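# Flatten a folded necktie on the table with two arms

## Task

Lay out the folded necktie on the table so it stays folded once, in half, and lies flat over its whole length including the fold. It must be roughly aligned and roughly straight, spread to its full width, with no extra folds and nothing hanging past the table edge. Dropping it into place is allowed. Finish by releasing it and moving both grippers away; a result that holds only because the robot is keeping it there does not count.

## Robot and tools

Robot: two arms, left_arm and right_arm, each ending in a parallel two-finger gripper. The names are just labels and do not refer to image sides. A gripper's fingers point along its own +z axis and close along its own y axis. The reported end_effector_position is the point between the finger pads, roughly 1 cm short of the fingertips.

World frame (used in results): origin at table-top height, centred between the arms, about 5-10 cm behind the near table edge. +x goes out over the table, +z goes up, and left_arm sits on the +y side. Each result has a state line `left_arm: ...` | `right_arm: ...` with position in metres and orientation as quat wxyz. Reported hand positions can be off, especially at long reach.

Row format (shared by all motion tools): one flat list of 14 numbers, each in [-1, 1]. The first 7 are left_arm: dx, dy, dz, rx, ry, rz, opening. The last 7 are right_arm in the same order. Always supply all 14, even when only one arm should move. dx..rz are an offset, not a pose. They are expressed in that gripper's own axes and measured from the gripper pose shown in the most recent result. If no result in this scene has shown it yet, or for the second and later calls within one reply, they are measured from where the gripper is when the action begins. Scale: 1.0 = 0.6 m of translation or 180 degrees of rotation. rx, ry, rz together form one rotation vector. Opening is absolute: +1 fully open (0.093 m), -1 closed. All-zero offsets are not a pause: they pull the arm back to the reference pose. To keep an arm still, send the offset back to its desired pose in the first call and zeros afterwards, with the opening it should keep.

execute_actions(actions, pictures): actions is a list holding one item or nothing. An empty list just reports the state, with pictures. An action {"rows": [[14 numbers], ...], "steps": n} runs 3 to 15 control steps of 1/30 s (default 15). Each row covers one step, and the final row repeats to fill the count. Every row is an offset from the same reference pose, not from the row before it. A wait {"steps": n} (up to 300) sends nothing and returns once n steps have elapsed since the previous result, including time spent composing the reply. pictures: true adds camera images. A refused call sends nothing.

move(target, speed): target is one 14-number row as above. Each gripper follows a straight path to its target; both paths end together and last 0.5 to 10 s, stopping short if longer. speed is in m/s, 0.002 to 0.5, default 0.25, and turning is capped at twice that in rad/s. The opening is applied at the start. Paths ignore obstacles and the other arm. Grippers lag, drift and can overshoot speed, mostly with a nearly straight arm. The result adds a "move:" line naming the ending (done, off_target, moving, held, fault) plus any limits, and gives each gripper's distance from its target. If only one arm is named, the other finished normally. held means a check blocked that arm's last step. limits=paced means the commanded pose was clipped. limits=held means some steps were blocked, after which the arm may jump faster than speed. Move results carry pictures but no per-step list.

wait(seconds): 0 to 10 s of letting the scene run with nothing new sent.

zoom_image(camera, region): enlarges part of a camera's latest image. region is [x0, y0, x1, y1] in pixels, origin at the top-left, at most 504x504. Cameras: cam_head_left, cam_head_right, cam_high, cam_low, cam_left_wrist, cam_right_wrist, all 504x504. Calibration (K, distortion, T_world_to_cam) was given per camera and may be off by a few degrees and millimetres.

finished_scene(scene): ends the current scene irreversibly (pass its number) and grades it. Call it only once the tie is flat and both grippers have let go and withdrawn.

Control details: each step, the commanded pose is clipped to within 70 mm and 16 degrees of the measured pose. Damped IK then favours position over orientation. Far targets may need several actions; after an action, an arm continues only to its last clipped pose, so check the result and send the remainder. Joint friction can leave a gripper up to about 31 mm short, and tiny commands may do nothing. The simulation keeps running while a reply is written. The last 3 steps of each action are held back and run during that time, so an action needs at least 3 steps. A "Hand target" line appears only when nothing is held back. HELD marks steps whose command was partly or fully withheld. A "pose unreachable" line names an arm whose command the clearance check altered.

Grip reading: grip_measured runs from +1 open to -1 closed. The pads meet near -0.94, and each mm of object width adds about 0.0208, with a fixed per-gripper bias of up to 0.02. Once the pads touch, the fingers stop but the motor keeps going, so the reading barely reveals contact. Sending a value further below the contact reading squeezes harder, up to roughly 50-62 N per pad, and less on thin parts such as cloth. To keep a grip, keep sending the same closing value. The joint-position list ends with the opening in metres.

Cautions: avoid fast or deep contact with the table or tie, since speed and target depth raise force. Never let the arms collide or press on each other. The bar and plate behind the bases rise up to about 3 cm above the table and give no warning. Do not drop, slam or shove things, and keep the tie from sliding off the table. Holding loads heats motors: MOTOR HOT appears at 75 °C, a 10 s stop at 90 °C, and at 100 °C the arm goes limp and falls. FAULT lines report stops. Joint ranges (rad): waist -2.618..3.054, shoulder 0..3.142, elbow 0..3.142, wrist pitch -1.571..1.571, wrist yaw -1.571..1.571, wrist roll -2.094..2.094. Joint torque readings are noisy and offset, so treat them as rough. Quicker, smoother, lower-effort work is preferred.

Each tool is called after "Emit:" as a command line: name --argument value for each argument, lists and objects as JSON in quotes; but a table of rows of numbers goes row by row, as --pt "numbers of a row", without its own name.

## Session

Emit:
execute_actions --actions '[]'

Scene clock: 0.00 s of 7800.00 s.
left_arm: end_effector_position=(+0.3701, +0.3130, +0.3990) grip_measured=+0.987 end_effector_quat_wxyz=(+0.716, -0.038, +0.698, +0.001) | right_arm: end_effector_position=(+0.3792, -0.3434, +0.3796) grip_measured=+0.981 end_effector_quat_wxyz=(+0.701, +0.019, +0.713, -0.012)
Joint positions: left_arm=[-0.011  1.044  1.038  0.007 -0.016 -0.011  0.093] | right_arm=[-0.01   1.035  1.049 -0.004  0.012 -0.012  0.092]
Joint velocities: left_arm=[-0.002 -0.007 -0.002 -0.007 -0.037 -0.051  0.   ] | right_arm=[-0.012 -0.007 -0.002  0.022 -0.022  0.007  0.   ]
Joint torques (N m, as the arm reports them, + toward a larger angle): no reading
Motor temperatures (°C, as the motors report them): left_arm=[26 26 25 26 25 24] | right_arm=[25 30 27 28 24 26]
Hand target (left_arm): +0.370, +0.313, +0.399; +0.716, -0.038, +0.698, +0.001
Hand target (right_arm): +0.379, -0.343, +0.380; +0.701, +0.019, +0.713, -0.012

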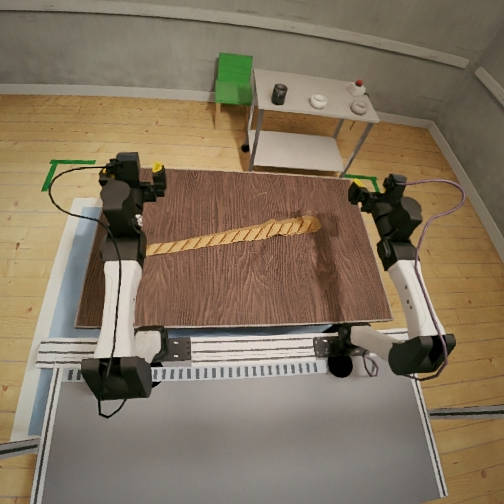

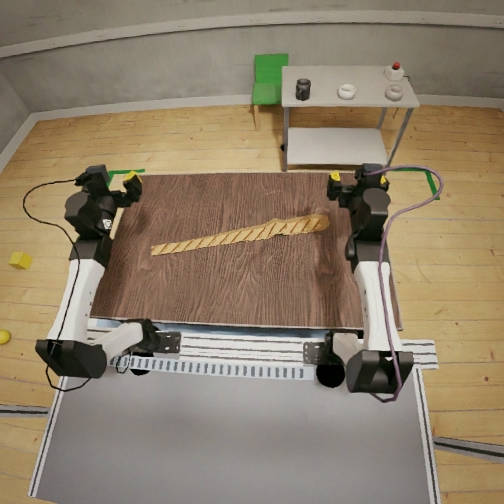

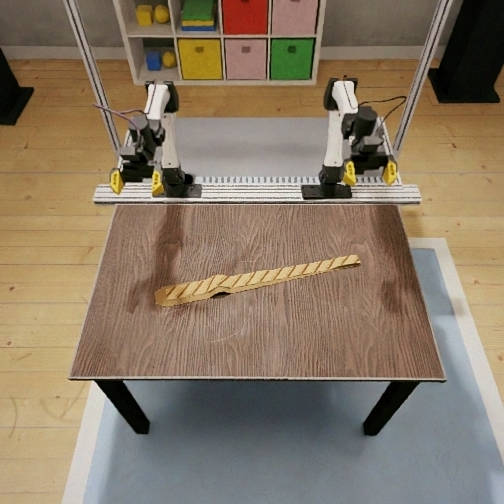

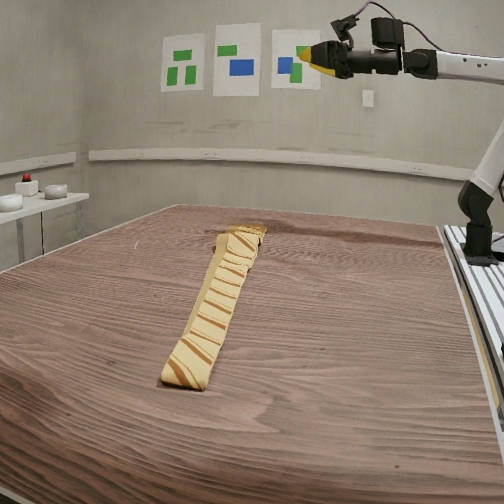

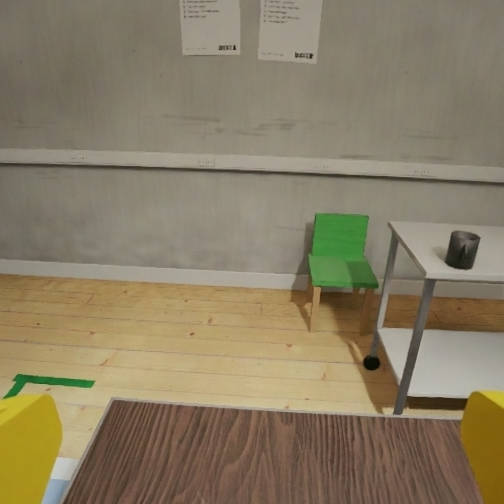

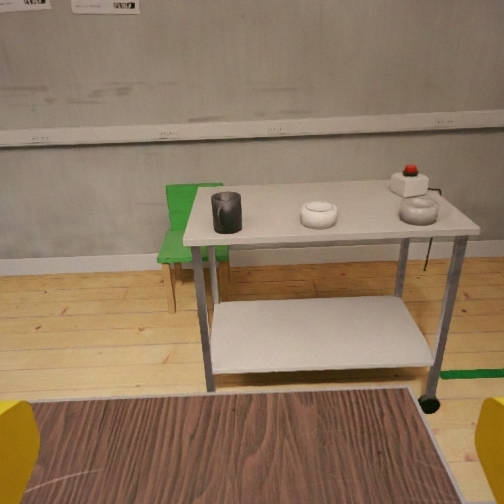

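Emit:
zoom_image --camera "cam_high" --region '[145, 245, 375, 320]'

Emit:
zoom_image --camera "cam_high" --region '[148, 265, 268, 315]'

Emit:
zoom_image --camera "cam_low" --region '[150, 215, 290, 400]'

Emit:
zoom_image --camera "cam_head_right" --region '[230, 200, 340, 255]'

Emit:
zoom_image --camera "cam_head_left" --region '[230, 200, 340, 255]'

Region (145, 245, 375, 320) of cam_high's 504x504 image, scaled by 2.191, with more detail than that image has; it fills the top 164 rows of this view, and the rest is white.

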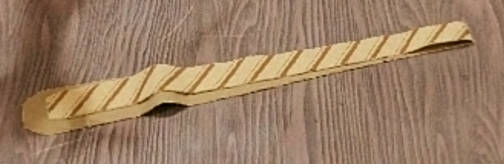

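Region (148, 265, 268, 315) of cam_high's 504x504 image, scaled by 4.200, with more detail than that image has; it fills the top 210 rows of this view, and the rest is white.

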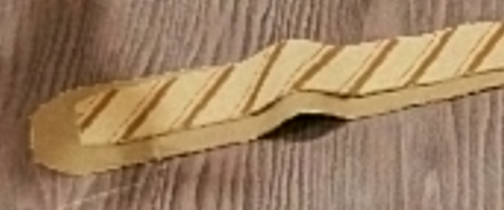

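Region (150, 215, 290, 400) of cam_low's 504x504 image, scaled by 2.724, with more detail than that image has; it fills the left 381 columns of this view, and the rest is white.

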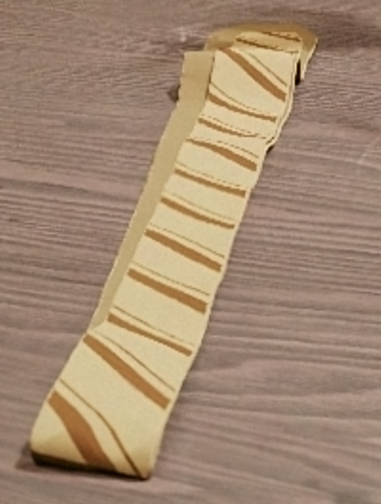

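Region (230, 200, 340, 255) of cam_head_right's 504x504 image, scaled by 4.582, with more detail than that image has.

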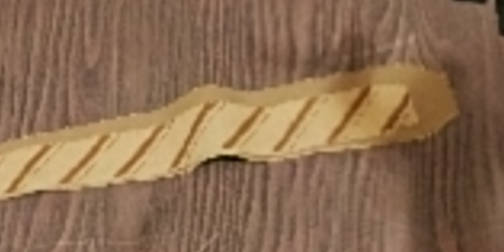

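Region (230, 200, 340, 255) of cam_head_left's 504x504 image, scaled by 4.582, with more detail than that image has.

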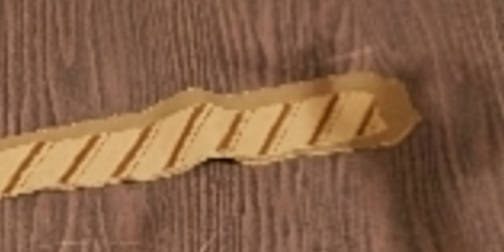

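Emit:
move --target '[0.5437,0.0945,-0.0230,-0.4351,0.3509,-0.4060,-0.52, 0.4972,0.0902,0.1810,-0.0669,0.4257,-0.0594,0.0]' --speed 0.5

Scene clock: 6.00 s of 7800.00 s.
left_arm: end_effector_position=(+0.3596, +0.3561, +0.0696) grip_measured=-0.518 end_effector_quat_wxyz=(-0.013, +0.775, -0.632, -0.011) | right_arm: end_effector_position=(+0.4846, -0.2937, +0.0766) grip_measured=+0.003 end_effector_quat_wxyz=(+0.103, -0.108, +0.989, +0.007)
Joint positions: left_arm=[ 0.118  1.951  1.539 -1.172 -0.079 -1.605  0.02 ] | right_arm=[ 0.082  2.216  2.042 -1.166 -0.    -0.16   0.045]
Joint velocities: left_arm=[ 0.002  0.007 -0.007  0.007 -0.007  0.051  0.001] | right_arm=[ 0.007 -0.002 -0.007  0.007 -0.022 -0.007 -0.001]
Joint torques (N m, as the arm reports them, + toward a larger angle): left_arm=[ 0.38 -9.82  9.    0.06 -0.04 -0.11] | right_arm=[  1.17 -14.11   7.99   0.63  -0.19  -0.11]
Motor temperatures (°C, as the motors report them): left_arm=[26 26 27 27 25 24] | right_arm=[25 30 28 30 24 26]
Hand target (left_arm): +0.361, +0.355, +0.071; -0.010, +0.778, -0.629, -0.009
Hand target (right_arm): +0.485, -0.286, +0.081; +0.105, -0.118, +0.987, +0.012
Off the commanded pose (left_arm): 0.005 m, 2 deg.
Off the commanded pose (right_arm): 0.004 m, 1 deg.
Kept back: nothing.
After step 90, 0.03 s passed at rest.
move: done
camera_calibration (this result's frames):
cam_left_wrist: T_world_to_cam=[[0.982642, 0.185138, 0.0118161, -0.41959], [0.167379, -0.912244, 0.373891, 0.280075], [0.0800005, -0.365423, -0.927397, 0.244384], [0, 0, 0, 1]] pos_world=[0.345878, 0.422482, 0.126881]
cam_right_wrist: T_world_to_cam=[[0.196375, -0.980527, 0.0021274, -0.383129], [-0.956781, -0.191143, 0.219166, 0.43068], [-0.214492, -0.0450741, -0.975685, 0.248052], [0, 0, 0, 1]] pos_world=[0.540509, -0.282166, 0.148445]

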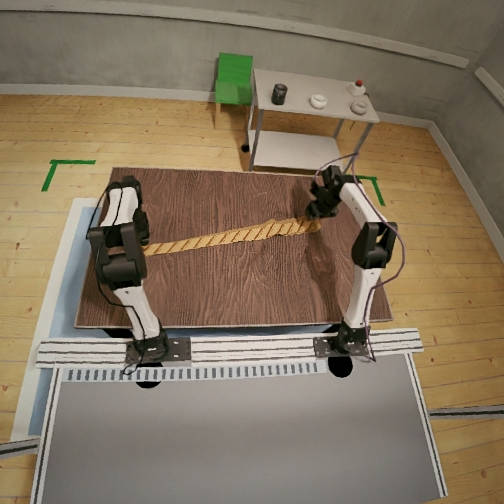

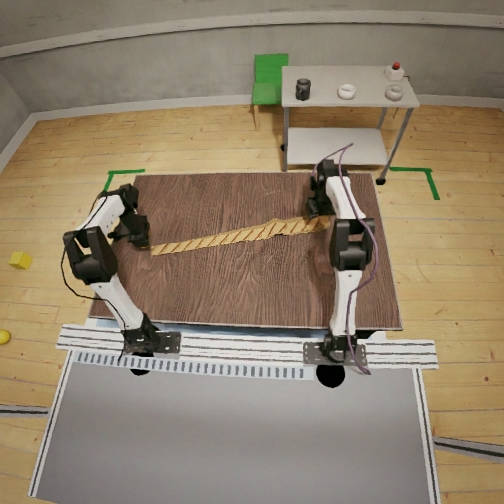

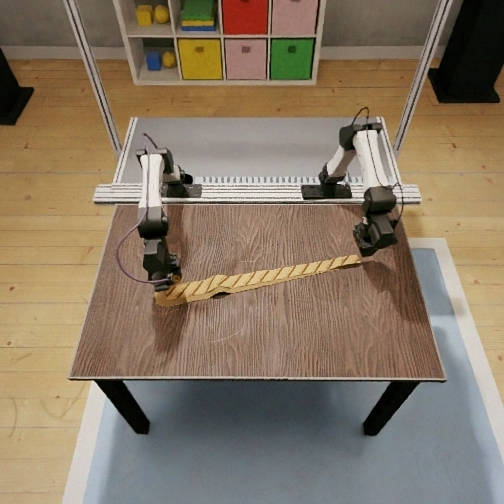

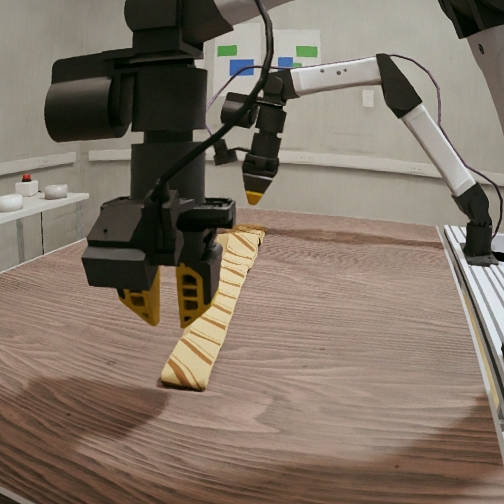

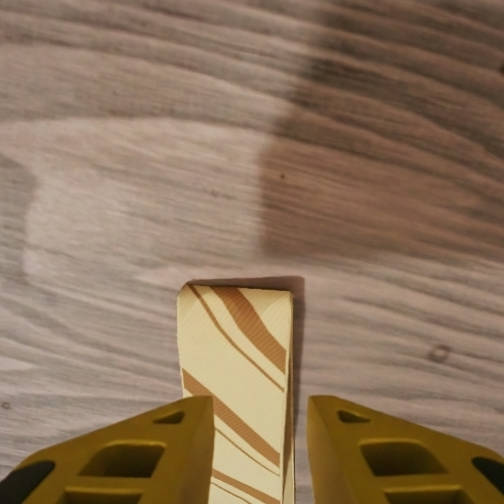

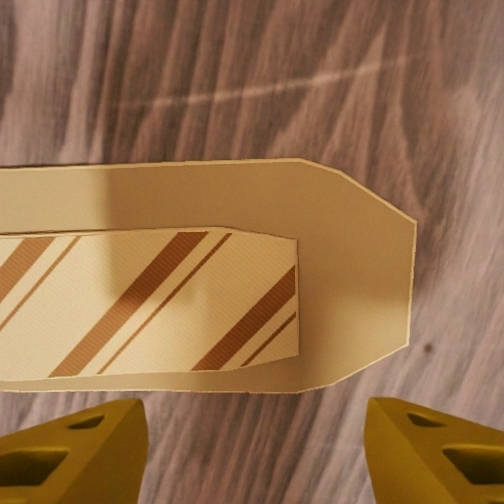

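Emit:
execute_actions --actions '[{"rows": [[0,0.002,0.005,0,0,0,-0.52,-0.002,0.006,0.006,0,0,0,-0.32],[0,0.004,0.010,0,0,0,-0.52,-0.004,0.012,0.013,0,0,0,-0.32],[0,0.006,0.015,0,0,0,-0.52,-0.006,0.017,0.020,0,0,0,-0.32],[0,0.007,0.020,0,0,0,-0.52,-0.008,0.022,0.027,0,0,0,-0.32],[0,0.008,0.025,0,0,0,-0.52,-0.010,0.026,0.034,0,0,0,-0.32],[0,0.009,0.030,0,0,0,-0.52,-0.012,0.029,0.041,0,0,0,-0.32],[0,0.010,0.034,0,0,0,-0.52,-0.013,0.032,0.048,0,0,0,-0.32],[0,0.010,0.038,0,0,0,-0.52,-0.014,0.034,0.054,0,0,0,-0.32],[0,0.010,0.042,0,0,0,-0.52,-0.015,0.035,0.059,0,0,0,-0.32],[0,0.010,0.045,0,0,0,-0.52,-0.016,0.035,0.063,0,0,0,-0.32],[0,0.010,0.047,0,0,0,-0.52,-0.016,0.035,0.066,0,0,0,-0.32]], "steps": 15}]' --pictures false

Emit:
execute_actions --actions '[{"steps": 6}]' --pictures true

Scene clock: 8.20 s of 7800.00 s.
left_arm: end_effector_position=(+0.3482, +0.3530, +0.0462) grip_measured=-0.518 end_effector_quat_wxyz=(-0.002, +0.775, -0.632, -0.020) | right_arm: end_effector_position=(+0.4944, -0.2722, +0.0489) grip_measured=-0.317 end_effector_quat_wxyz=(+0.101, -0.112, +0.989, +0.011)
Joint positions: left_arm=[ 0.118  1.95   1.443 -1.104 -0.078 -1.606  0.02 ] | right_arm=[ 0.122  2.277  2.034 -1.101  0.001 -0.127  0.03 ]
Joint velocities: left_arm=[-0.007  0.002 -0.09   0.154  0.022 -0.022 -0.001] | right_arm=[ 0.066  0.212 -0.071  0.11  -0.051 -0.007  0.001]
Joint torques (N m, as the arm reports them, + toward a larger angle): left_arm=[  0.62 -10.35   6.09   0.31  -0.11   0.01] | right_arm=[  0.46 -14.85   5.83   0.82  -0.01   0.02]
Motor temperatures (°C, as the motors report them): left_arm=[26 27 27 27 25 24] | right_arm=[25 31 28 29 24 26]
Steps of this call (steps 1 to 54: nothing new was sent; steps 55 to 66: the first 12 steps of this action). Readings (end_effector_position):
55: left_arm (+0.3595, +0.3560, +0.0696) | right_arm (+0.4842, -0.2938, +0.0765)
56: left_arm (+0.3594, +0.3559, +0.0690) | right_arm (+0.4844, -0.2937, +0.0765)
58: left_arm (+0.3581, +0.3555, +0.0653) | right_arm (+0.4861, -0.2923, +0.0755)
62: left_arm (+0.3504, +0.3537, +0.0530) | right_arm (+0.4917, -0.2822, +0.0656)
66: the state above

Scene clock: 8.40 s of 7800.00 s.
left_arm: end_effector_position=(+0.3527, +0.3537, +0.0454) grip_measured=-0.518 end_effector_quat_wxyz=(-0.010, +0.775, -0.632, -0.014) | right_arm: end_effector_position=(+0.4953, -0.2710, +0.0408) grip_measured=-0.317 end_effector_quat_wxyz=(+0.097, -0.110, +0.989, +0.011)
Joint positions: left_arm=[ 0.118  1.95   1.44  -1.082 -0.078 -1.606  0.02 ] | right_arm=[ 0.124  2.293  2.031 -1.089  0.001 -0.121  0.03 ]
Joint velocities: left_arm=[-0.012 -0.007 -0.007  0.125 -0.007 -0.022  0.   ] | right_arm=[-0.007 -0.002 -0.007  0.081 -0.051 -0.007  0.   ]
Joint torques (N m, as the arm reports them, + toward a larger angle): left_arm=[  0.62 -10.29   5.86   0.3   -0.12   0.01] | right_arm=[  0.65 -15.03   6.     0.81  -0.01  -0.01]
Motor temperatures (°C, as the motors report them): left_arm=[26 27 27 27 25 24] | right_arm=[25 32 28 29 24 26]
Hand target (left_arm): +0.354, +0.356, +0.042; -0.013, +0.775, -0.632, -0.012
Hand target (right_arm): +0.498, -0.269, +0.040; +0.103, -0.108, +0.989, +0.007
Off the commanded pose (left_arm): 0.005 m, 1 deg.
Off the commanded pose (right_arm): 0.003 m, 1 deg.
Kept back: nothing.
Steps of this call (steps 1 to 3: the last 3 steps of your previous action; steps 4 to 6: nothing new was sent). Readings (end_effector_position):
1: left_arm (+0.3488, +0.3531, +0.0457) | right_arm (+0.4945, -0.2714, +0.0455)
2: left_arm (+0.3496, +0.3532, +0.0455) | right_arm (+0.4944, -0.2711, +0.0429)
4: left_arm (+0.3514, +0.3535, +0.0455) | right_arm (+0.4946, -0.2711, +0.0406)
6: the state above
camera_calibration (this result's frames):
cam_left_wrist: T_world_to_cam=[[0.982636, 0.185518, 0.00306482, -0.411812], [0.170892, -0.911353, 0.374476, 0.286492], [0.0722652, -0.36745, -0.927231, 0.225095], [0, 0, 0, 1]] pos_world=[0.339436, 0.420205, 0.102693]
cam_right_wrist: T_world_to_cam=[[0.20053, -0.979662, -0.00700395, -0.364366], [-0.953105, -0.196738, 0.229968, 0.449355], [-0.226669, -0.0394401, -0.973173, 0.223919], [0, 0, 0, 1]] pos_world=[0.552104, -0.259719, 0.112022]

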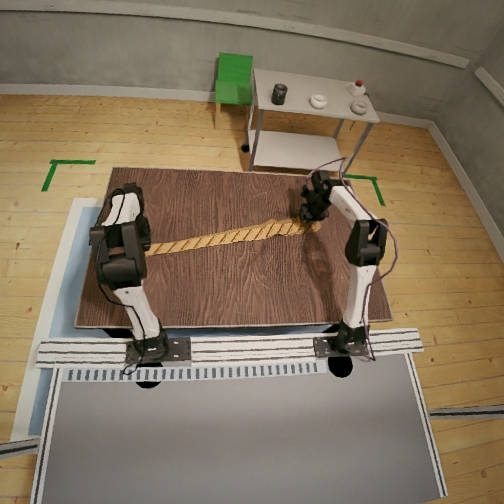

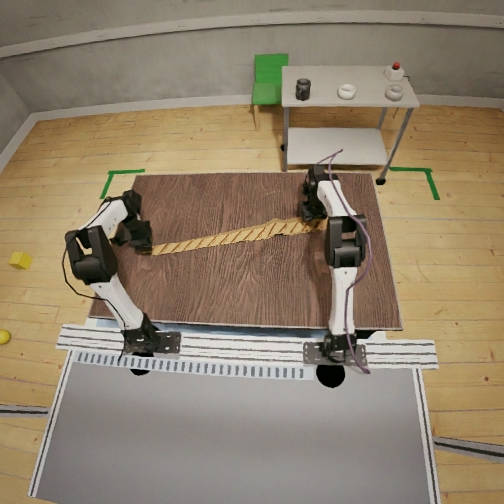

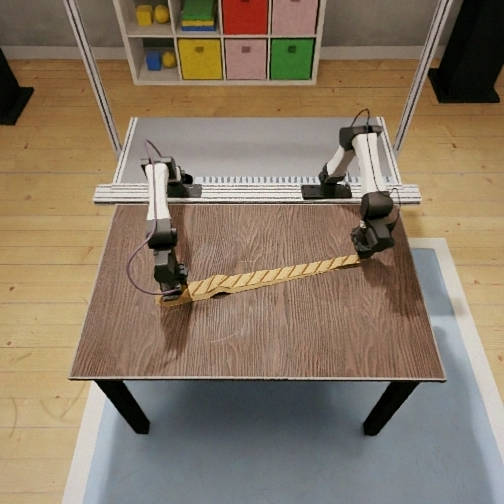

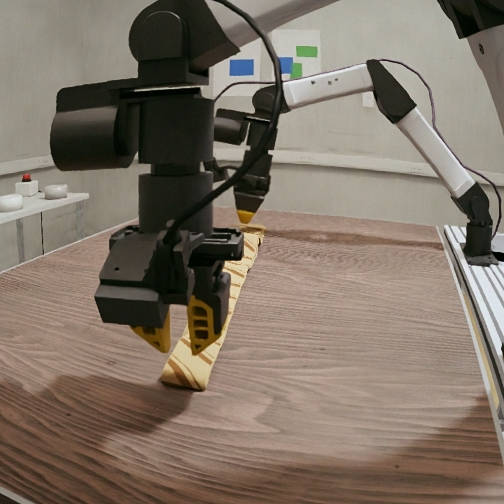

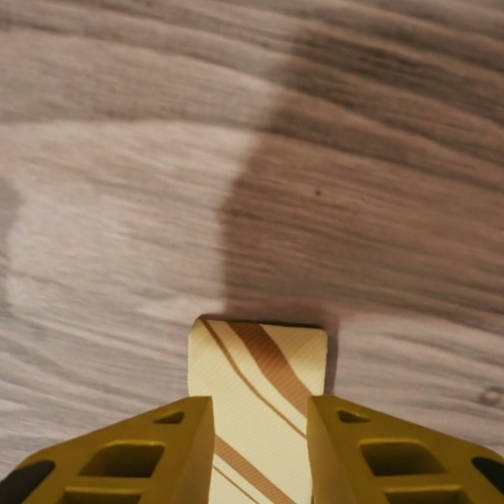

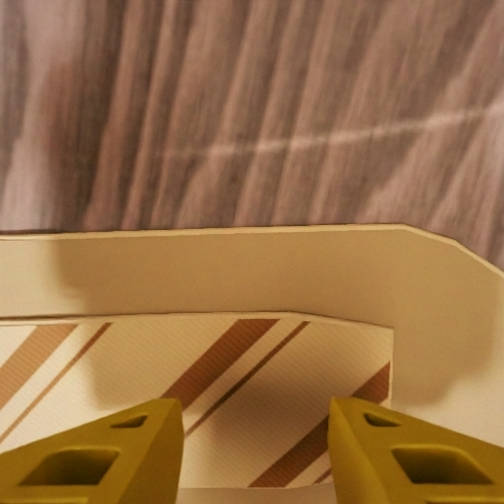

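Emit:
execute_actions --actions '[{"rows": [[-0.008,-0.003,0.008,0,0,0,-0.6,0,0,0.005,0,0,0,-0.32],[-0.012,-0.004,0.013,0,0,0,-0.6,0,0,0.009,0,0,0,-0.32],[-0.013,-0.005,0.018,0,0,0,-0.6,0.001,0,0.013,0,0,0,-0.32],[-0.013,-0.005,0.023,0,0,0,-0.6,0.001,0,0.017,0,0,0,-0.32],[-0.013,-0.005,0.028,0,0,0,-0.6,0.002,0,0.021,0,0,0,-0.32],[-0.013,-0.005,0.033,0,0,0,-0.6,0.002,0,0.025,0,0,0,-0.32],[-0.013,-0.005,0.038,0,0,0,-0.6,0.003,0,0.028,0,0,0,-0.32],[-0.013,-0.005,0.043,0,0,0,-0.6,0.003,0,0.031,0,0,0,-0.32],[-0.013,-0.005,0.048,0,0,0,-0.6,0.004,0,0.034,0,0,0,-0.32],[-0.013,-0.004,0.053,0,0,0,-0.6,0.004,0,0.037,0,0,0,-0.32],[-0.013,-0.004,0.058,0,0,0,-0.6,0.005,0,0.040,0,0,0,-0.32],[-0.013,-0.003,0.063,0,0,0,-0.6,0.006,0,0.044,0,0,0,-0.32],[-0.013,-0.003,0.069,0,0,0,-0.6,0.007,0,0.048,0,0,0,-0.32],[-0.013,-0.002,0.075,0,0,0,-0.6,0.008,0,0.052,0,0,0,-0.32],[-0.013,-0.002,0.082,0,0,0,-0.6,0.009,0,0.056,0,0,0,-0.32]], "steps": 15}]' --pictures false

Emit:
execute_actions --actions '[{"steps": 8}]' --pictures true

Scene clock: 9.37 s of 7800.00 s.
left_arm: end_effector_position=(+0.3504, +0.3608, +0.0233) grip_measured=-0.598 end_effector_quat_wxyz=(-0.008, +0.777, -0.629, -0.015) | right_arm: end_effector_position=(+0.4957, -0.2707, +0.0265) grip_measured=-0.317 end_effector_quat_wxyz=(+0.097, -0.109, +0.989, +0.011)
Joint positions: left_arm=[ 0.142  1.974  1.384 -1.005 -0.078 -1.588  0.016] | right_arm=[ 0.124  2.3    1.985 -1.037  0.001 -0.119  0.03 ]
Joint velocities: left_arm=[-0.002  0.149 -0.271  0.271 -0.007  0.051 -0.   ] | right_arm=[ 0.012  0.056 -0.183  0.168  0.037 -0.081 -0.001]
Joint torques (N m, as the arm reports them, + toward a larger angle): left_arm=[ 0.64 -9.28  5.77  0.26 -0.12  0.03] | right_arm=[  0.09 -14.03   5.43   0.8   -0.1   -0.07]
Motor temperatures (°C, as the motors report them): left_arm=[26 27 27 27 25 24] | right_arm=[25 32 28 29 24 26]
Steps of this call (steps 1 to 17: nothing new was sent; steps 18 to 29: the first 12 steps of this action). Readings (end_effector_position):
18: left_arm (+0.3544, +0.3543, +0.0454) | right_arm (+0.4971, -0.2709, +0.0411)
19: left_arm (+0.3543, +0.3551, +0.0454) | right_arm (+0.4971, -0.2709, +0.0411)
21: left_arm (+0.3546, +0.3582, +0.0453) | right_arm (+0.4974, -0.2709, +0.0408)
25: left_arm (+0.3542, +0.3621, +0.0383) | right_arm (+0.4971, -0.2708, +0.0356)
29: the state above

Scene clock: 9.63 s of 7800.00 s.
left_arm: end_effector_position=(+0.3492, +0.3600, +0.0125) grip_measured=-0.598 end_effector_quat_wxyz=(-0.006, +0.775, -0.631, -0.016) | right_arm: end_effector_position=(+0.4971, -0.2705, +0.0240) grip_measured=-0.317 end_effector_quat_wxyz=(+0.101, -0.109, +0.989, +0.011)
Joint positions: left_arm=[ 0.142  1.987  1.355 -0.967 -0.078 -1.583  0.016] | right_arm=[ 0.124  2.299  1.972 -1.016  0.001 -0.119  0.03 ]
Joint velocities: left_arm=[-0.007 -0.002  0.002 -0.022 -0.051 -0.051 -0.   ] | right_arm=[ 0.002 -0.012 -0.012  0.007 -0.007 -0.037  0.   ]
Joint torques (N m, as the arm reports them, + toward a larger angle): left_arm=[ 0.77 -8.49  4.34  0.71 -0.13  0.04] | right_arm=[  0.01 -13.41   3.93   1.1   -0.1   -0.07]
Motor temperatures (°C, as the motors report them): left_arm=[26 27 27 27 25 24] | right_arm=[25 32 28 29 24 26]
Hand target (left_arm): +0.351, +0.362, -0.003; -0.009, +0.775, -0.632, -0.015
Hand target (right_arm): +0.496, -0.270, +0.007; +0.096, -0.110, +0.989, +0.011
Off the commanded pose (left_arm): 0.016 m, 0 deg.
Off the commanded pose (right_arm): 0.017 m, 1 deg.
Kept back: nothing.
Steps of this call (steps 1 to 3: the last 3 steps of your previous action; steps 4 to 8: nothing new was sent). Readings (end_effector_position):
1: left_arm (+0.3494, +0.3605, +0.0195) | right_arm (+0.4957, -0.2707, +0.0244)
2: left_arm (+0.3485, +0.3601, +0.0157) | right_arm (+0.4960, -0.2706, +0.0240)
4: left_arm (+0.3484, +0.3598, +0.0120) | right_arm (+0.4968, -0.2705, +0.0234)
8: the state above
camera_calibration (this result's frames):
cam_left_wrist: T_world_to_cam=[[0.982469, 0.186362, -0.00484968, -0.409567], [0.174504, -0.910178, 0.375665, 0.303441], [0.0655956, -0.369926, -0.926743, 0.200275], [0, 0, 0, 1]] pos_world=[0.336298, 0.4266, 0.0696248]
cam_right_wrist: T_world_to_cam=[[0.198467, -0.980088, -0.00615404, -0.363421], [-0.955488, -0.194876, 0.22151, 0.456908], [-0.218299, -0.0380824, -0.975139, 0.204303], [0, 0, 0, 1]] pos_world=[0.553296, -0.259364, 0.095777]

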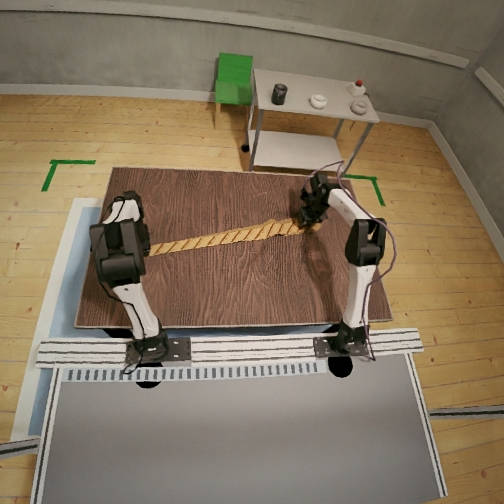

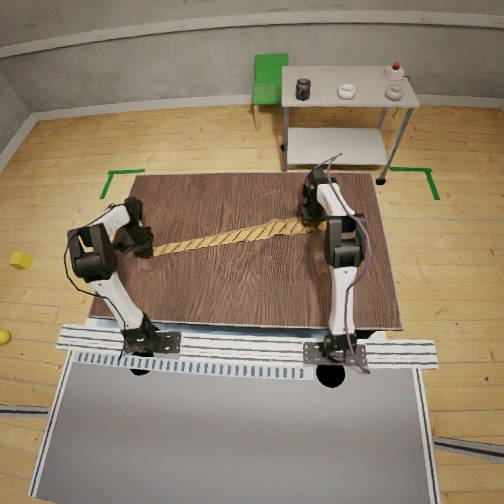

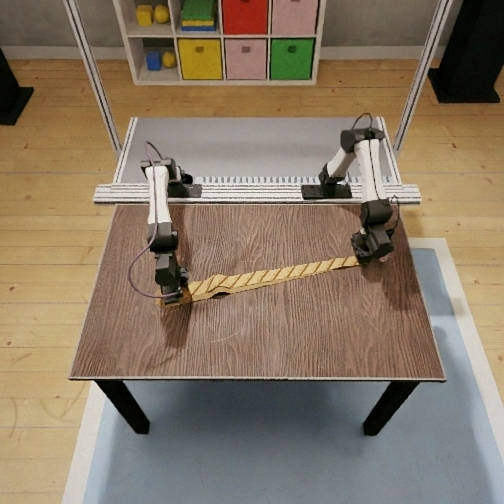

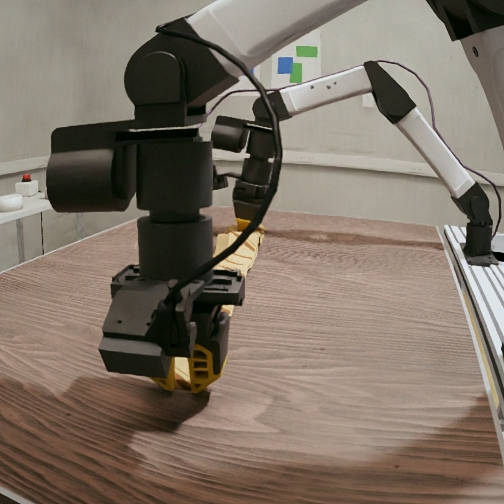

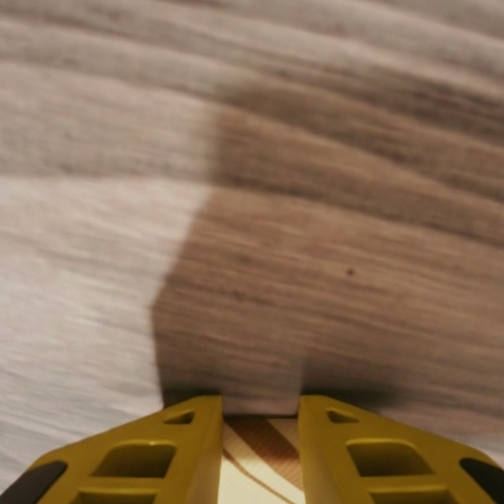

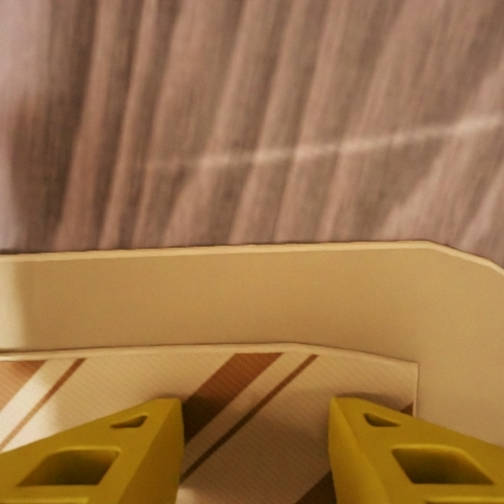

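Emit:
zoom_image --camera "cam_low" --region '[140, 330, 240, 410]'

Emit:
zoom_image --camera "cam_head_right" --region '[130, 225, 200, 270]'

Emit:
zoom_image --camera "cam_high" --region '[310, 240, 380, 285]'

Region (140, 330, 240, 410) of cam_low's 504x504 image, scaled by 5.040, with more detail than that image has; it fills the top 403 rows of this view, and the rest is white.

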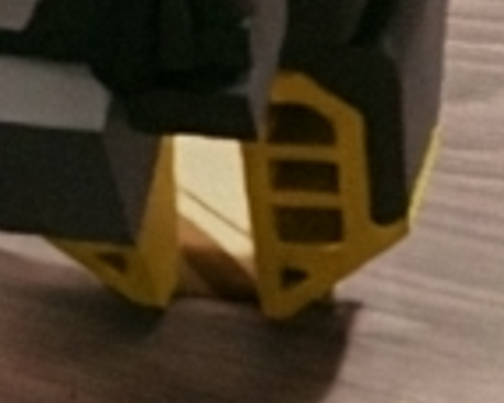

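Region (130, 225, 200, 270) of cam_head_right's 504x504 image, scaled by 7.200, with more detail than that image has; it fills the top 324 rows of this view, and the rest is white.

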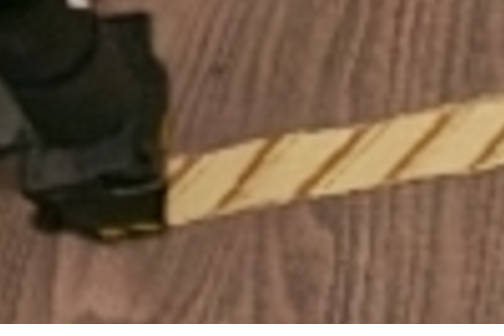

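Region (310, 240, 380, 285) of cam_high's 504x504 image, scaled by 7.200, with more detail than that image has; it fills the top 324 rows of this view, and the rest is white.

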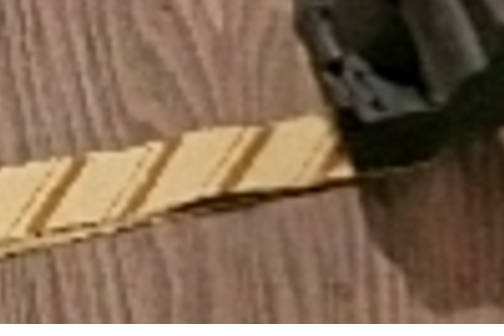

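Emit:
execute_actions --actions '[{"rows": [[0,0,0.030,0,0,0,-0.6,0.004,-0.006,0.030,0,0,0,-0.32],[0,0,0.033,0,0,0,-0.6,0.004,-0.011,0.030,0,0,0,-0.32],[0,0,0.036,0,0,0,-0.6,0.004,-0.015,0.030,0,0,0,-0.32],[0,0,0.038,0,0,0,-0.6,0.004,-0.019,0.030,0,0,0,-0.32],[0,0,0.040,0,0,0,-0.6,0.004,-0.022,0.030,0,0,0,-0.32],[0,0,0.040,0,0,0,-0.6,0.004,-0.025,0.030,0,0,0,-0.32],[0,0,0.040,0,0,0,-0.6,0.004,-0.028,0.030,0,0,0,-0.32],[0,0,0.040,0,0,0,-0.6,0.004,-0.031,0.030,0,0,0,-0.32],[0,0,0.040,0,0,0,-0.6,0.004,-0.034,0.030,0,0,0,-0.32],[0,0,0.040,0,0,0,-0.6,0.004,-0.037,0.030,0,0,0,-0.32],[0,0,0.040,0,0,0,-0.6,0.004,-0.040,0.030,0,0,0,-0.32],[0,0,0.040,0,0,0,-0.6,0.004,-0.043,0.030,0,0,0,-0.32],[0,0,0.040,0,0,0,-0.6,0.004,-0.046,0.030,0,0,0,-0.32],[0,0,0.040,0,0,0,-0.6,0.004,-0.048,0.030,0,0,0,-0.32],[0,0,0.040,0,0,0,-0.6,0.004,-0.050,0.030,0,0,0,-0.32]], "steps": 15}]' --pictures false

Emit:
execute_actions --actions '[{"steps": 7}]' --pictures true

Scene clock: 10.43 s of 7800.00 s.
left_arm: end_effector_position=(+0.3488, +0.3598, +0.0114) grip_measured=-0.598 end_effector_quat_wxyz=(-0.008, +0.775, -0.632, -0.014) | right_arm: end_effector_position=(+0.5038, -0.2803, +0.0246) grip_measured=-0.317 end_effector_quat_wxyz=(+0.114, -0.111, +0.987, +0.019)
Joint positions: left_arm=[ 0.142  1.982  1.344 -0.956 -0.078 -1.582  0.016] | right_arm=[ 0.096  2.299  1.97  -0.99  -0.022 -0.15   0.03 ]
Joint velocities: left_arm=[-0.007 -0.017  0.007 -0.022 -0.051  0.095 -0.   ] | right_arm=[-0.12   0.002 -0.007  0.095 -0.11  -0.066  0.   ]
Joint torques (N m, as the arm reports them, + toward a larger angle): left_arm=[ 0.58 -7.4   3.08  0.86 -0.11 -0.01] | right_arm=[ -1.5  -12.18   5.49   0.84   0.04  -0.11]
Motor temperatures (°C, as the motors report them): left_arm=[26 27 27 27 25 24] | right_arm=[25 33 28 29 24 26]
Steps of this call (steps 1 to 12: nothing new was sent; steps 13 to 24: the first 12 steps of this action). Readings (end_effector_position):
13: left_arm (+0.3488, +0.3599, +0.0120) | right_arm (+0.4972, -0.2705, +0.0238)
14: left_arm (+0.3489, +0.3599, +0.0117) | right_arm (+0.4972, -0.2709, +0.0236)
16: left_arm (+0.3489, +0.3598, +0.0114) | right_arm (+0.4974, -0.2713, +0.0236)
20: left_arm (+0.3488, +0.3598, +0.0114) | right_arm (+0.5000, -0.2741, +0.0240)
24: the state above

Scene clock: 10.67 s of 7800.00 s.
left_arm: end_effector_position=(+0.3489, +0.3599, +0.0115) grip_measured=-0.598 end_effector_quat_wxyz=(-0.008, +0.775, -0.632, -0.014) | right_arm: end_effector_position=(+0.5069, -0.2889, +0.0250) grip_measured=-0.317 end_effector_quat_wxyz=(+0.119, -0.111, +0.986, +0.021)
Joint positions: left_arm=[ 0.142  1.982  1.344 -0.955 -0.078 -1.582  0.016] | right_arm=[ 0.076  2.299  1.97  -0.98  -0.031 -0.168  0.03 ]
Joint velocities: left_arm=[ 0.002  0.002  0.002 -0.007  0.037 -0.037  0.   ] | right_arm=[-0.027  0.002  0.012  0.081 -0.051 -0.051 -0.001]
Joint torques (N m, as the arm reports them, + toward a larger angle): left_arm=[ 0.59 -7.45  3.02  0.86 -0.1  -0.01] | right_arm=[ -1.18 -11.96   5.93   0.85   0.08  -0.13]
Motor temperatures (°C, as the motors report them): left_arm=[26 27 27 27 25 24] | right_arm=[25 33 29 29 24 26]
Hand target (left_arm): +0.347, +0.360, -0.010; -0.006, +0.775, -0.631, -0.017
Hand target (right_arm): +0.504, -0.299, +0.006; +0.101, -0.109, +0.989, +0.011
Off the commanded pose (left_arm): 0.023 m, 0 deg.
Off the commanded pose (right_arm): 0.022 m, 2 deg.
Kept back: nothing.
Steps of this call (steps 1 to 3: the last 3 steps of your previous action; steps 4 to 7: nothing new was sent). Readings (end_effector_position):
1: left_arm (+0.3488, +0.3598, +0.0115) | right_arm (+0.5046, -0.2824, +0.0247)
2: left_arm (+0.3488, +0.3598, +0.0115) | right_arm (+0.5054, -0.2843, +0.0248)
4: left_arm (+0.3488, +0.3598, +0.0115) | right_arm (+0.5064, -0.2876, +0.0249)
7: the state above
camera_calibration (this result's frames):
cam_left_wrist: T_world_to_cam=[[0.982645, 0.185494, 0.000829315, -0.409088], [0.171602, -0.910735, 0.375652, 0.304978], [0.0704365, -0.36899, -0.92676, 0.197328], [0, 0, 0, 1]] pos_world=[0.335754, 0.42645, 0.0686494]
cam_right_wrist: T_world_to_cam=[[0.204256, -0.978684, -0.0213627, -0.385491], [-0.961286, -0.204652, 0.184516, 0.463454], [-0.184955, -0.0171528, -0.982597, 0.196004], [0, 0, 0, 1]] pos_world=[0.560502, -0.279065, 0.098843]

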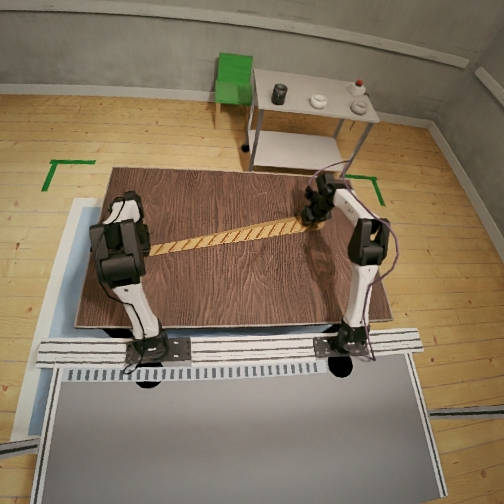

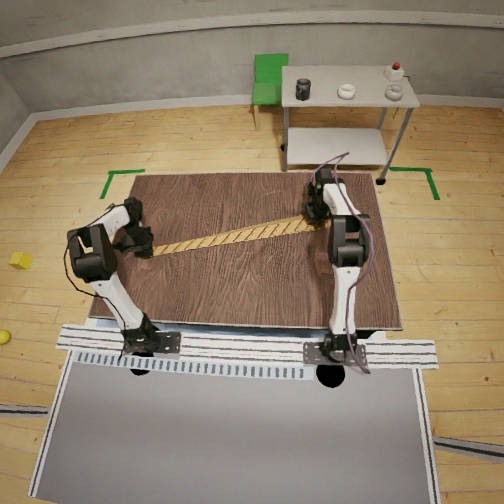

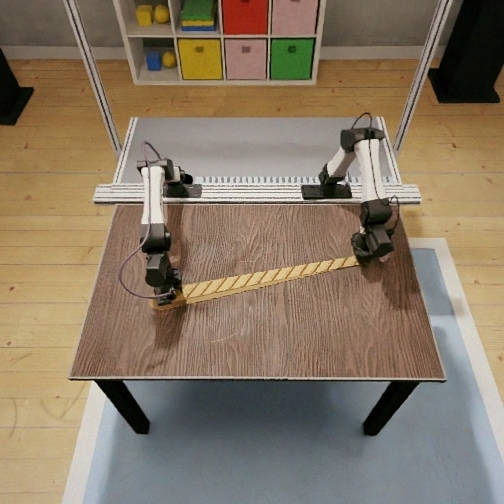

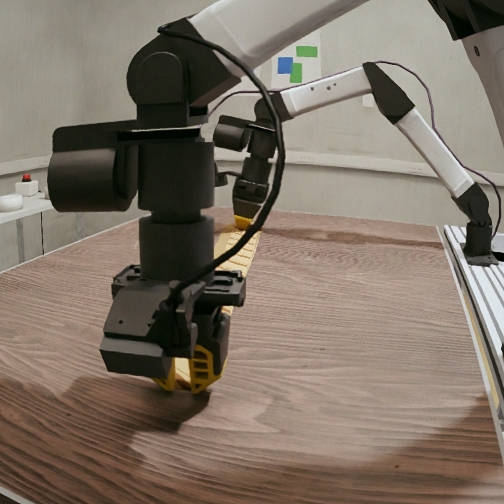

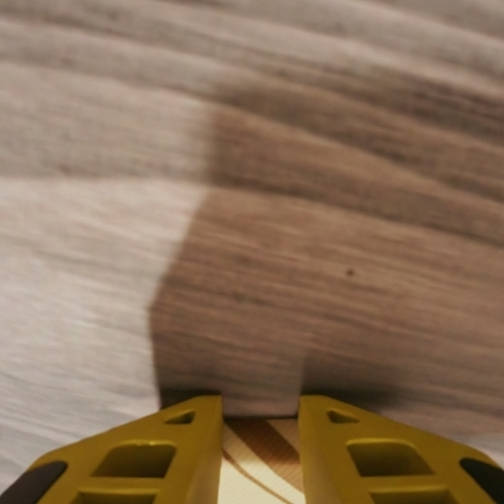

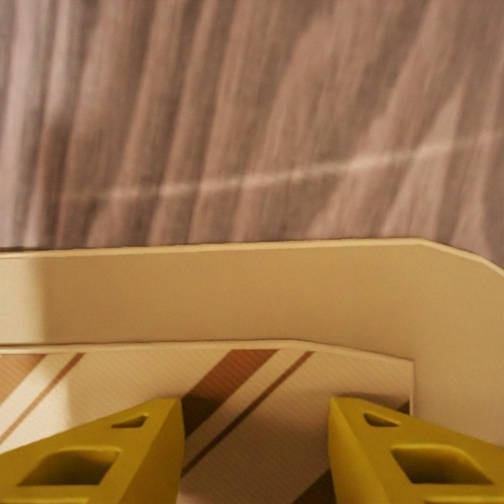

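The hump looks pulled out. Checking closer.

Emit:
zoom_image --camera "cam_high" --region '[170, 260, 280, 315]'

Emit:
zoom_image --camera "cam_high" --region '[270, 240, 380, 295]'

Emit:
zoom_image --camera "cam_head_right" --region '[230, 200, 340, 255]'

Region (170, 260, 280, 315) of cam_high's 504x504 image, scaled by 4.582, with more detail than that image has.

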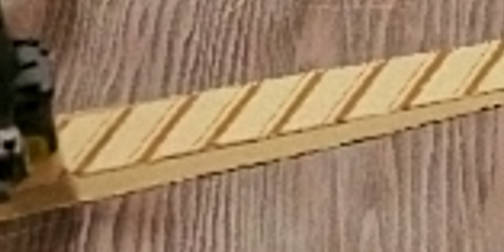

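Region (270, 240, 380, 295) of cam_high's 504x504 image, scaled by 4.582, with more detail than that image has.

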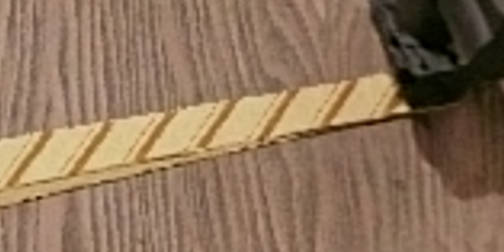

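Region (230, 200, 340, 255) of cam_head_right's 504x504 image, scaled by 4.582, with more detail than that image has.

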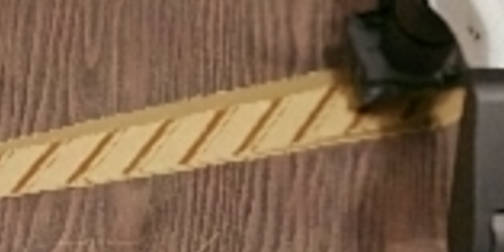

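Emit:
execute_actions --actions '[{"rows": [[0,0,0.040,0,0,0,-0.6,0.012,-0.018,0.030,0,0,0,-0.32],[0,0,0.040,0,0,0,-0.6,0.012,-0.020,0.030,0,0,0,-0.32],[0,0,0.040,0,0,0,-0.6,0.012,-0.022,0.030,0,0,0,-0.32],[0,0,0.040,0,0,0,-0.6,0.012,-0.024,0.030,0,0,0,-0.32],[0,0,0.040,0,0,0,-0.6,0.012,-0.026,0.030,0,0,0,-0.32],[0,0,0.040,0,0,0,-0.6,0.012,-0.028,0.030,0,0,0,-0.32],[0,0,0.040,0,0,0,-0.6,0.012,-0.030,0.030,0,0,0,-0.32],[0,0,0.040,0,0,0,-0.6,0.012,-0.032,0.030,0,0,0,-0.32]], "steps": 15}]' --pictures false

Emit:
execute_actions --actions '[{"steps": 30}]' --pictures true

Scene clock: 11.40 s of 7800.00 s.
left_arm: end_effector_position=(+0.3487, +0.3598, +0.0113) grip_measured=-0.598 end_effector_quat_wxyz=(-0.011, +0.775, -0.632, -0.012) | right_arm: end_effector_position=(+0.5088, -0.2908, +0.0244) grip_measured=-0.317 end_effector_quat_wxyz=(+0.129, -0.118, +0.984, +0.036)
Joint positions: left_arm=[ 0.142  1.976  1.335 -0.946 -0.078 -1.582  0.016] | right_arm=[ 0.059  2.291  1.951 -0.952 -0.07  -0.194  0.03 ]
Joint velocities: left_arm=[ 0.002  0.007 -0.007 -0.037 -0.022 -0.037 -0.   ] | right_arm=[-0.017 -0.002  0.012  0.022  0.037 -0.037 -0.   ]
Joint torques (N m, as the arm reports them, + toward a larger angle): left_arm=[ 0.57 -7.22  2.92  0.89 -0.11  0.  ] | right_arm=[ -1.81 -12.98   4.5    1.06   0.21  -0.12]
Motor temperatures (°C, as the motors report them): left_arm=[26 27 27 27 25 24] | right_arm=[25 33 29 29 24 26]
Steps of this call (steps 1 to 10: nothing new was sent; steps 11 to 22: the first 12 steps of this action). Readings (end_effector_position):
11: left_arm (+0.3487, +0.3598, +0.0112) | right_arm (+0.5070, -0.2886, +0.0238)
12: left_arm (+0.3487, +0.3598, +0.0113) | right_arm (+0.5070, -0.2888, +0.0237)
14: left_arm (+0.3487, +0.3598, +0.0113) | right_arm (+0.5073, -0.2892, +0.0240)
18: left_arm (+0.3487, +0.3598, +0.0113) | right_arm (+0.5077, -0.2900, +0.0241)
22: the state above

Scene clock: 12.40 s of 7800.00 s.
left_arm: end_effector_position=(+0.3487, +0.3598, +0.0113) grip_measured=-0.598 end_effector_quat_wxyz=(-0.011, +0.775, -0.632, -0.012) | right_arm: end_effector_position=(+0.5090, -0.2908, +0.0245) grip_measured=-0.317 end_effector_quat_wxyz=(+0.129, -0.119, +0.984, +0.037)
Joint positions: left_arm=[ 0.142  1.976  1.335 -0.946 -0.078 -1.582  0.016] | right_arm=[ 0.058  2.291  1.951 -0.951 -0.072 -0.198  0.03 ]
Joint velocities: left_arm=[-0.002  0.007 -0.012 -0.051 -0.007  0.037 -0.001] | right_arm=[-0.002 -0.002  0.007 -0.007 -0.022  0.007  0.   ]
Joint torques (N m, as the arm reports them, + toward a larger angle): left_arm=[ 0.59 -7.22  2.92  0.89 -0.11  0.  ] | right_arm=[ -1.88 -12.92   4.54   1.1    0.16  -0.14]
Motor temperatures (°C, as the motors report them): left_arm=[26 28 27 27 25 24] | right_arm=[25 33 29 30 24 26]
Hand target (left_arm): +0.347, +0.360, -0.011; -0.007, +0.775, -0.632, -0.015
Hand target (right_arm): +0.507, -0.307, +0.006; +0.118, -0.111, +0.987, +0.021
Off the commanded pose (left_arm): 0.024 m, 0 deg.
Off the commanded pose (right_arm): 0.025 m, 2 deg.
Kept back: nothing.
Steps of this call (steps 1 to 3: the last 3 steps of your previous action; steps 4 to 30: nothing new was sent). Readings (end_effector_position):
1: left_arm (+0.3487, +0.3598, +0.0113) | right_arm (+0.5090, -0.2908, +0.0245)
2: left_arm (+0.3487, +0.3598, +0.0113) | right_arm (+0.5090, -0.2909, +0.0245)
4: left_arm (+0.3487, +0.3598, +0.0113) | right_arm (+0.5090, -0.2908, +0.0245)
8: left_arm (+0.3487, +0.3598, +0.0113) | right_arm (+0.5090, -0.2908, +0.0245)
30: the state above
camera_calibration (this result's frames):
cam_left_wrist: T_world_to_cam=[[0.982571, 0.18576, 0.00692657, -0.408983], [0.169605, -0.911125, 0.375614, 0.305891], [0.0760849, -0.367892, -0.92675, 0.194746], [0, 0, 0, 1]] pos_world=[0.335157, 0.426323, 0.0684171]
cam_right_wrist: T_world_to_cam=[[0.225462, -0.972985, -0.0496616, -0.396334], [-0.95956, -0.230592, 0.161468, 0.457354], [-0.168558, 0.0112483, -0.985628, 0.195842], [0, 0, 0, 1]] pos_world=[0.561227, -0.282367, 0.0994971]

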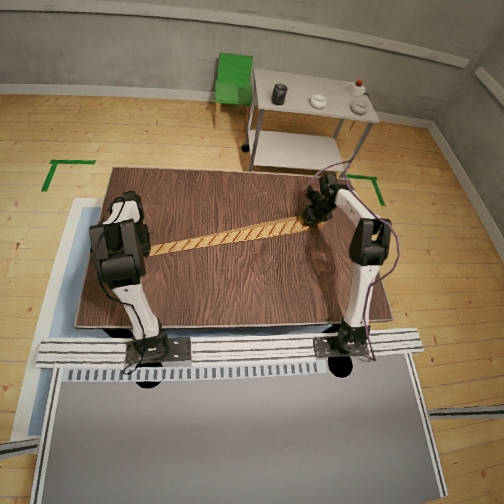

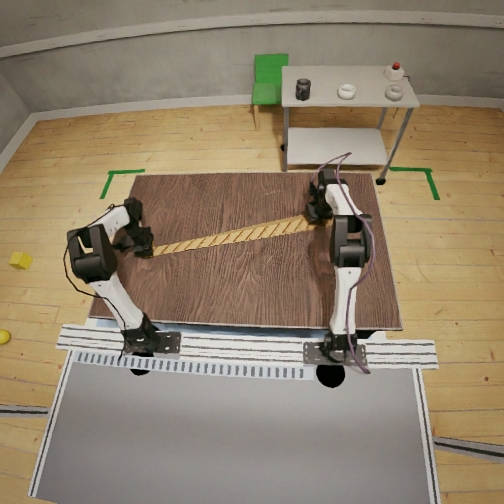

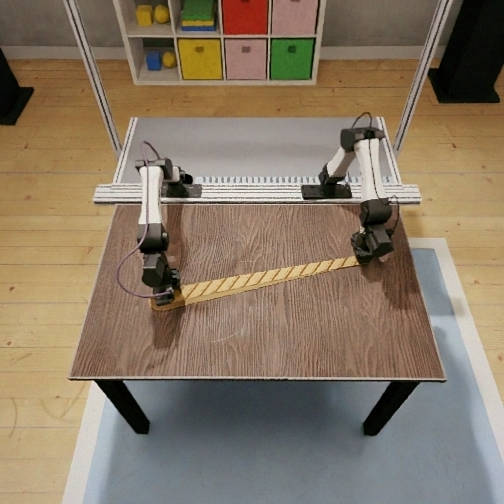

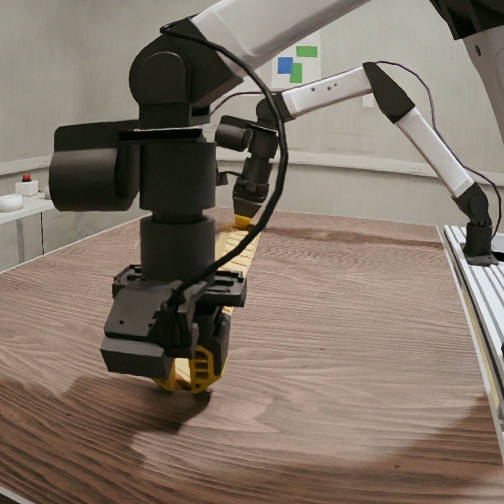

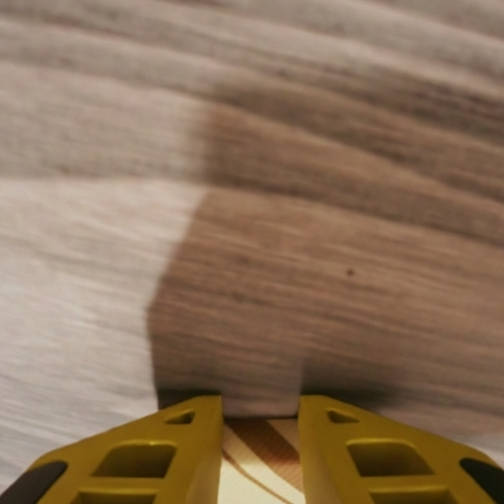

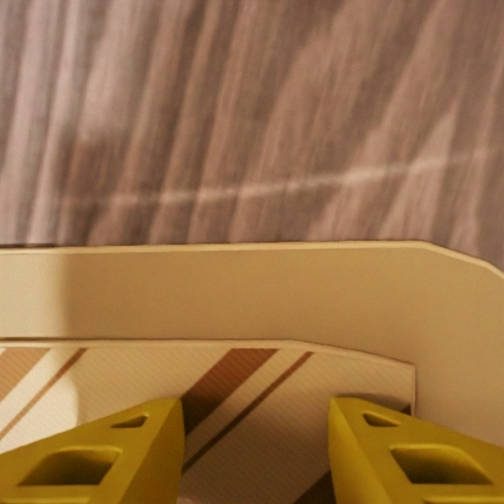

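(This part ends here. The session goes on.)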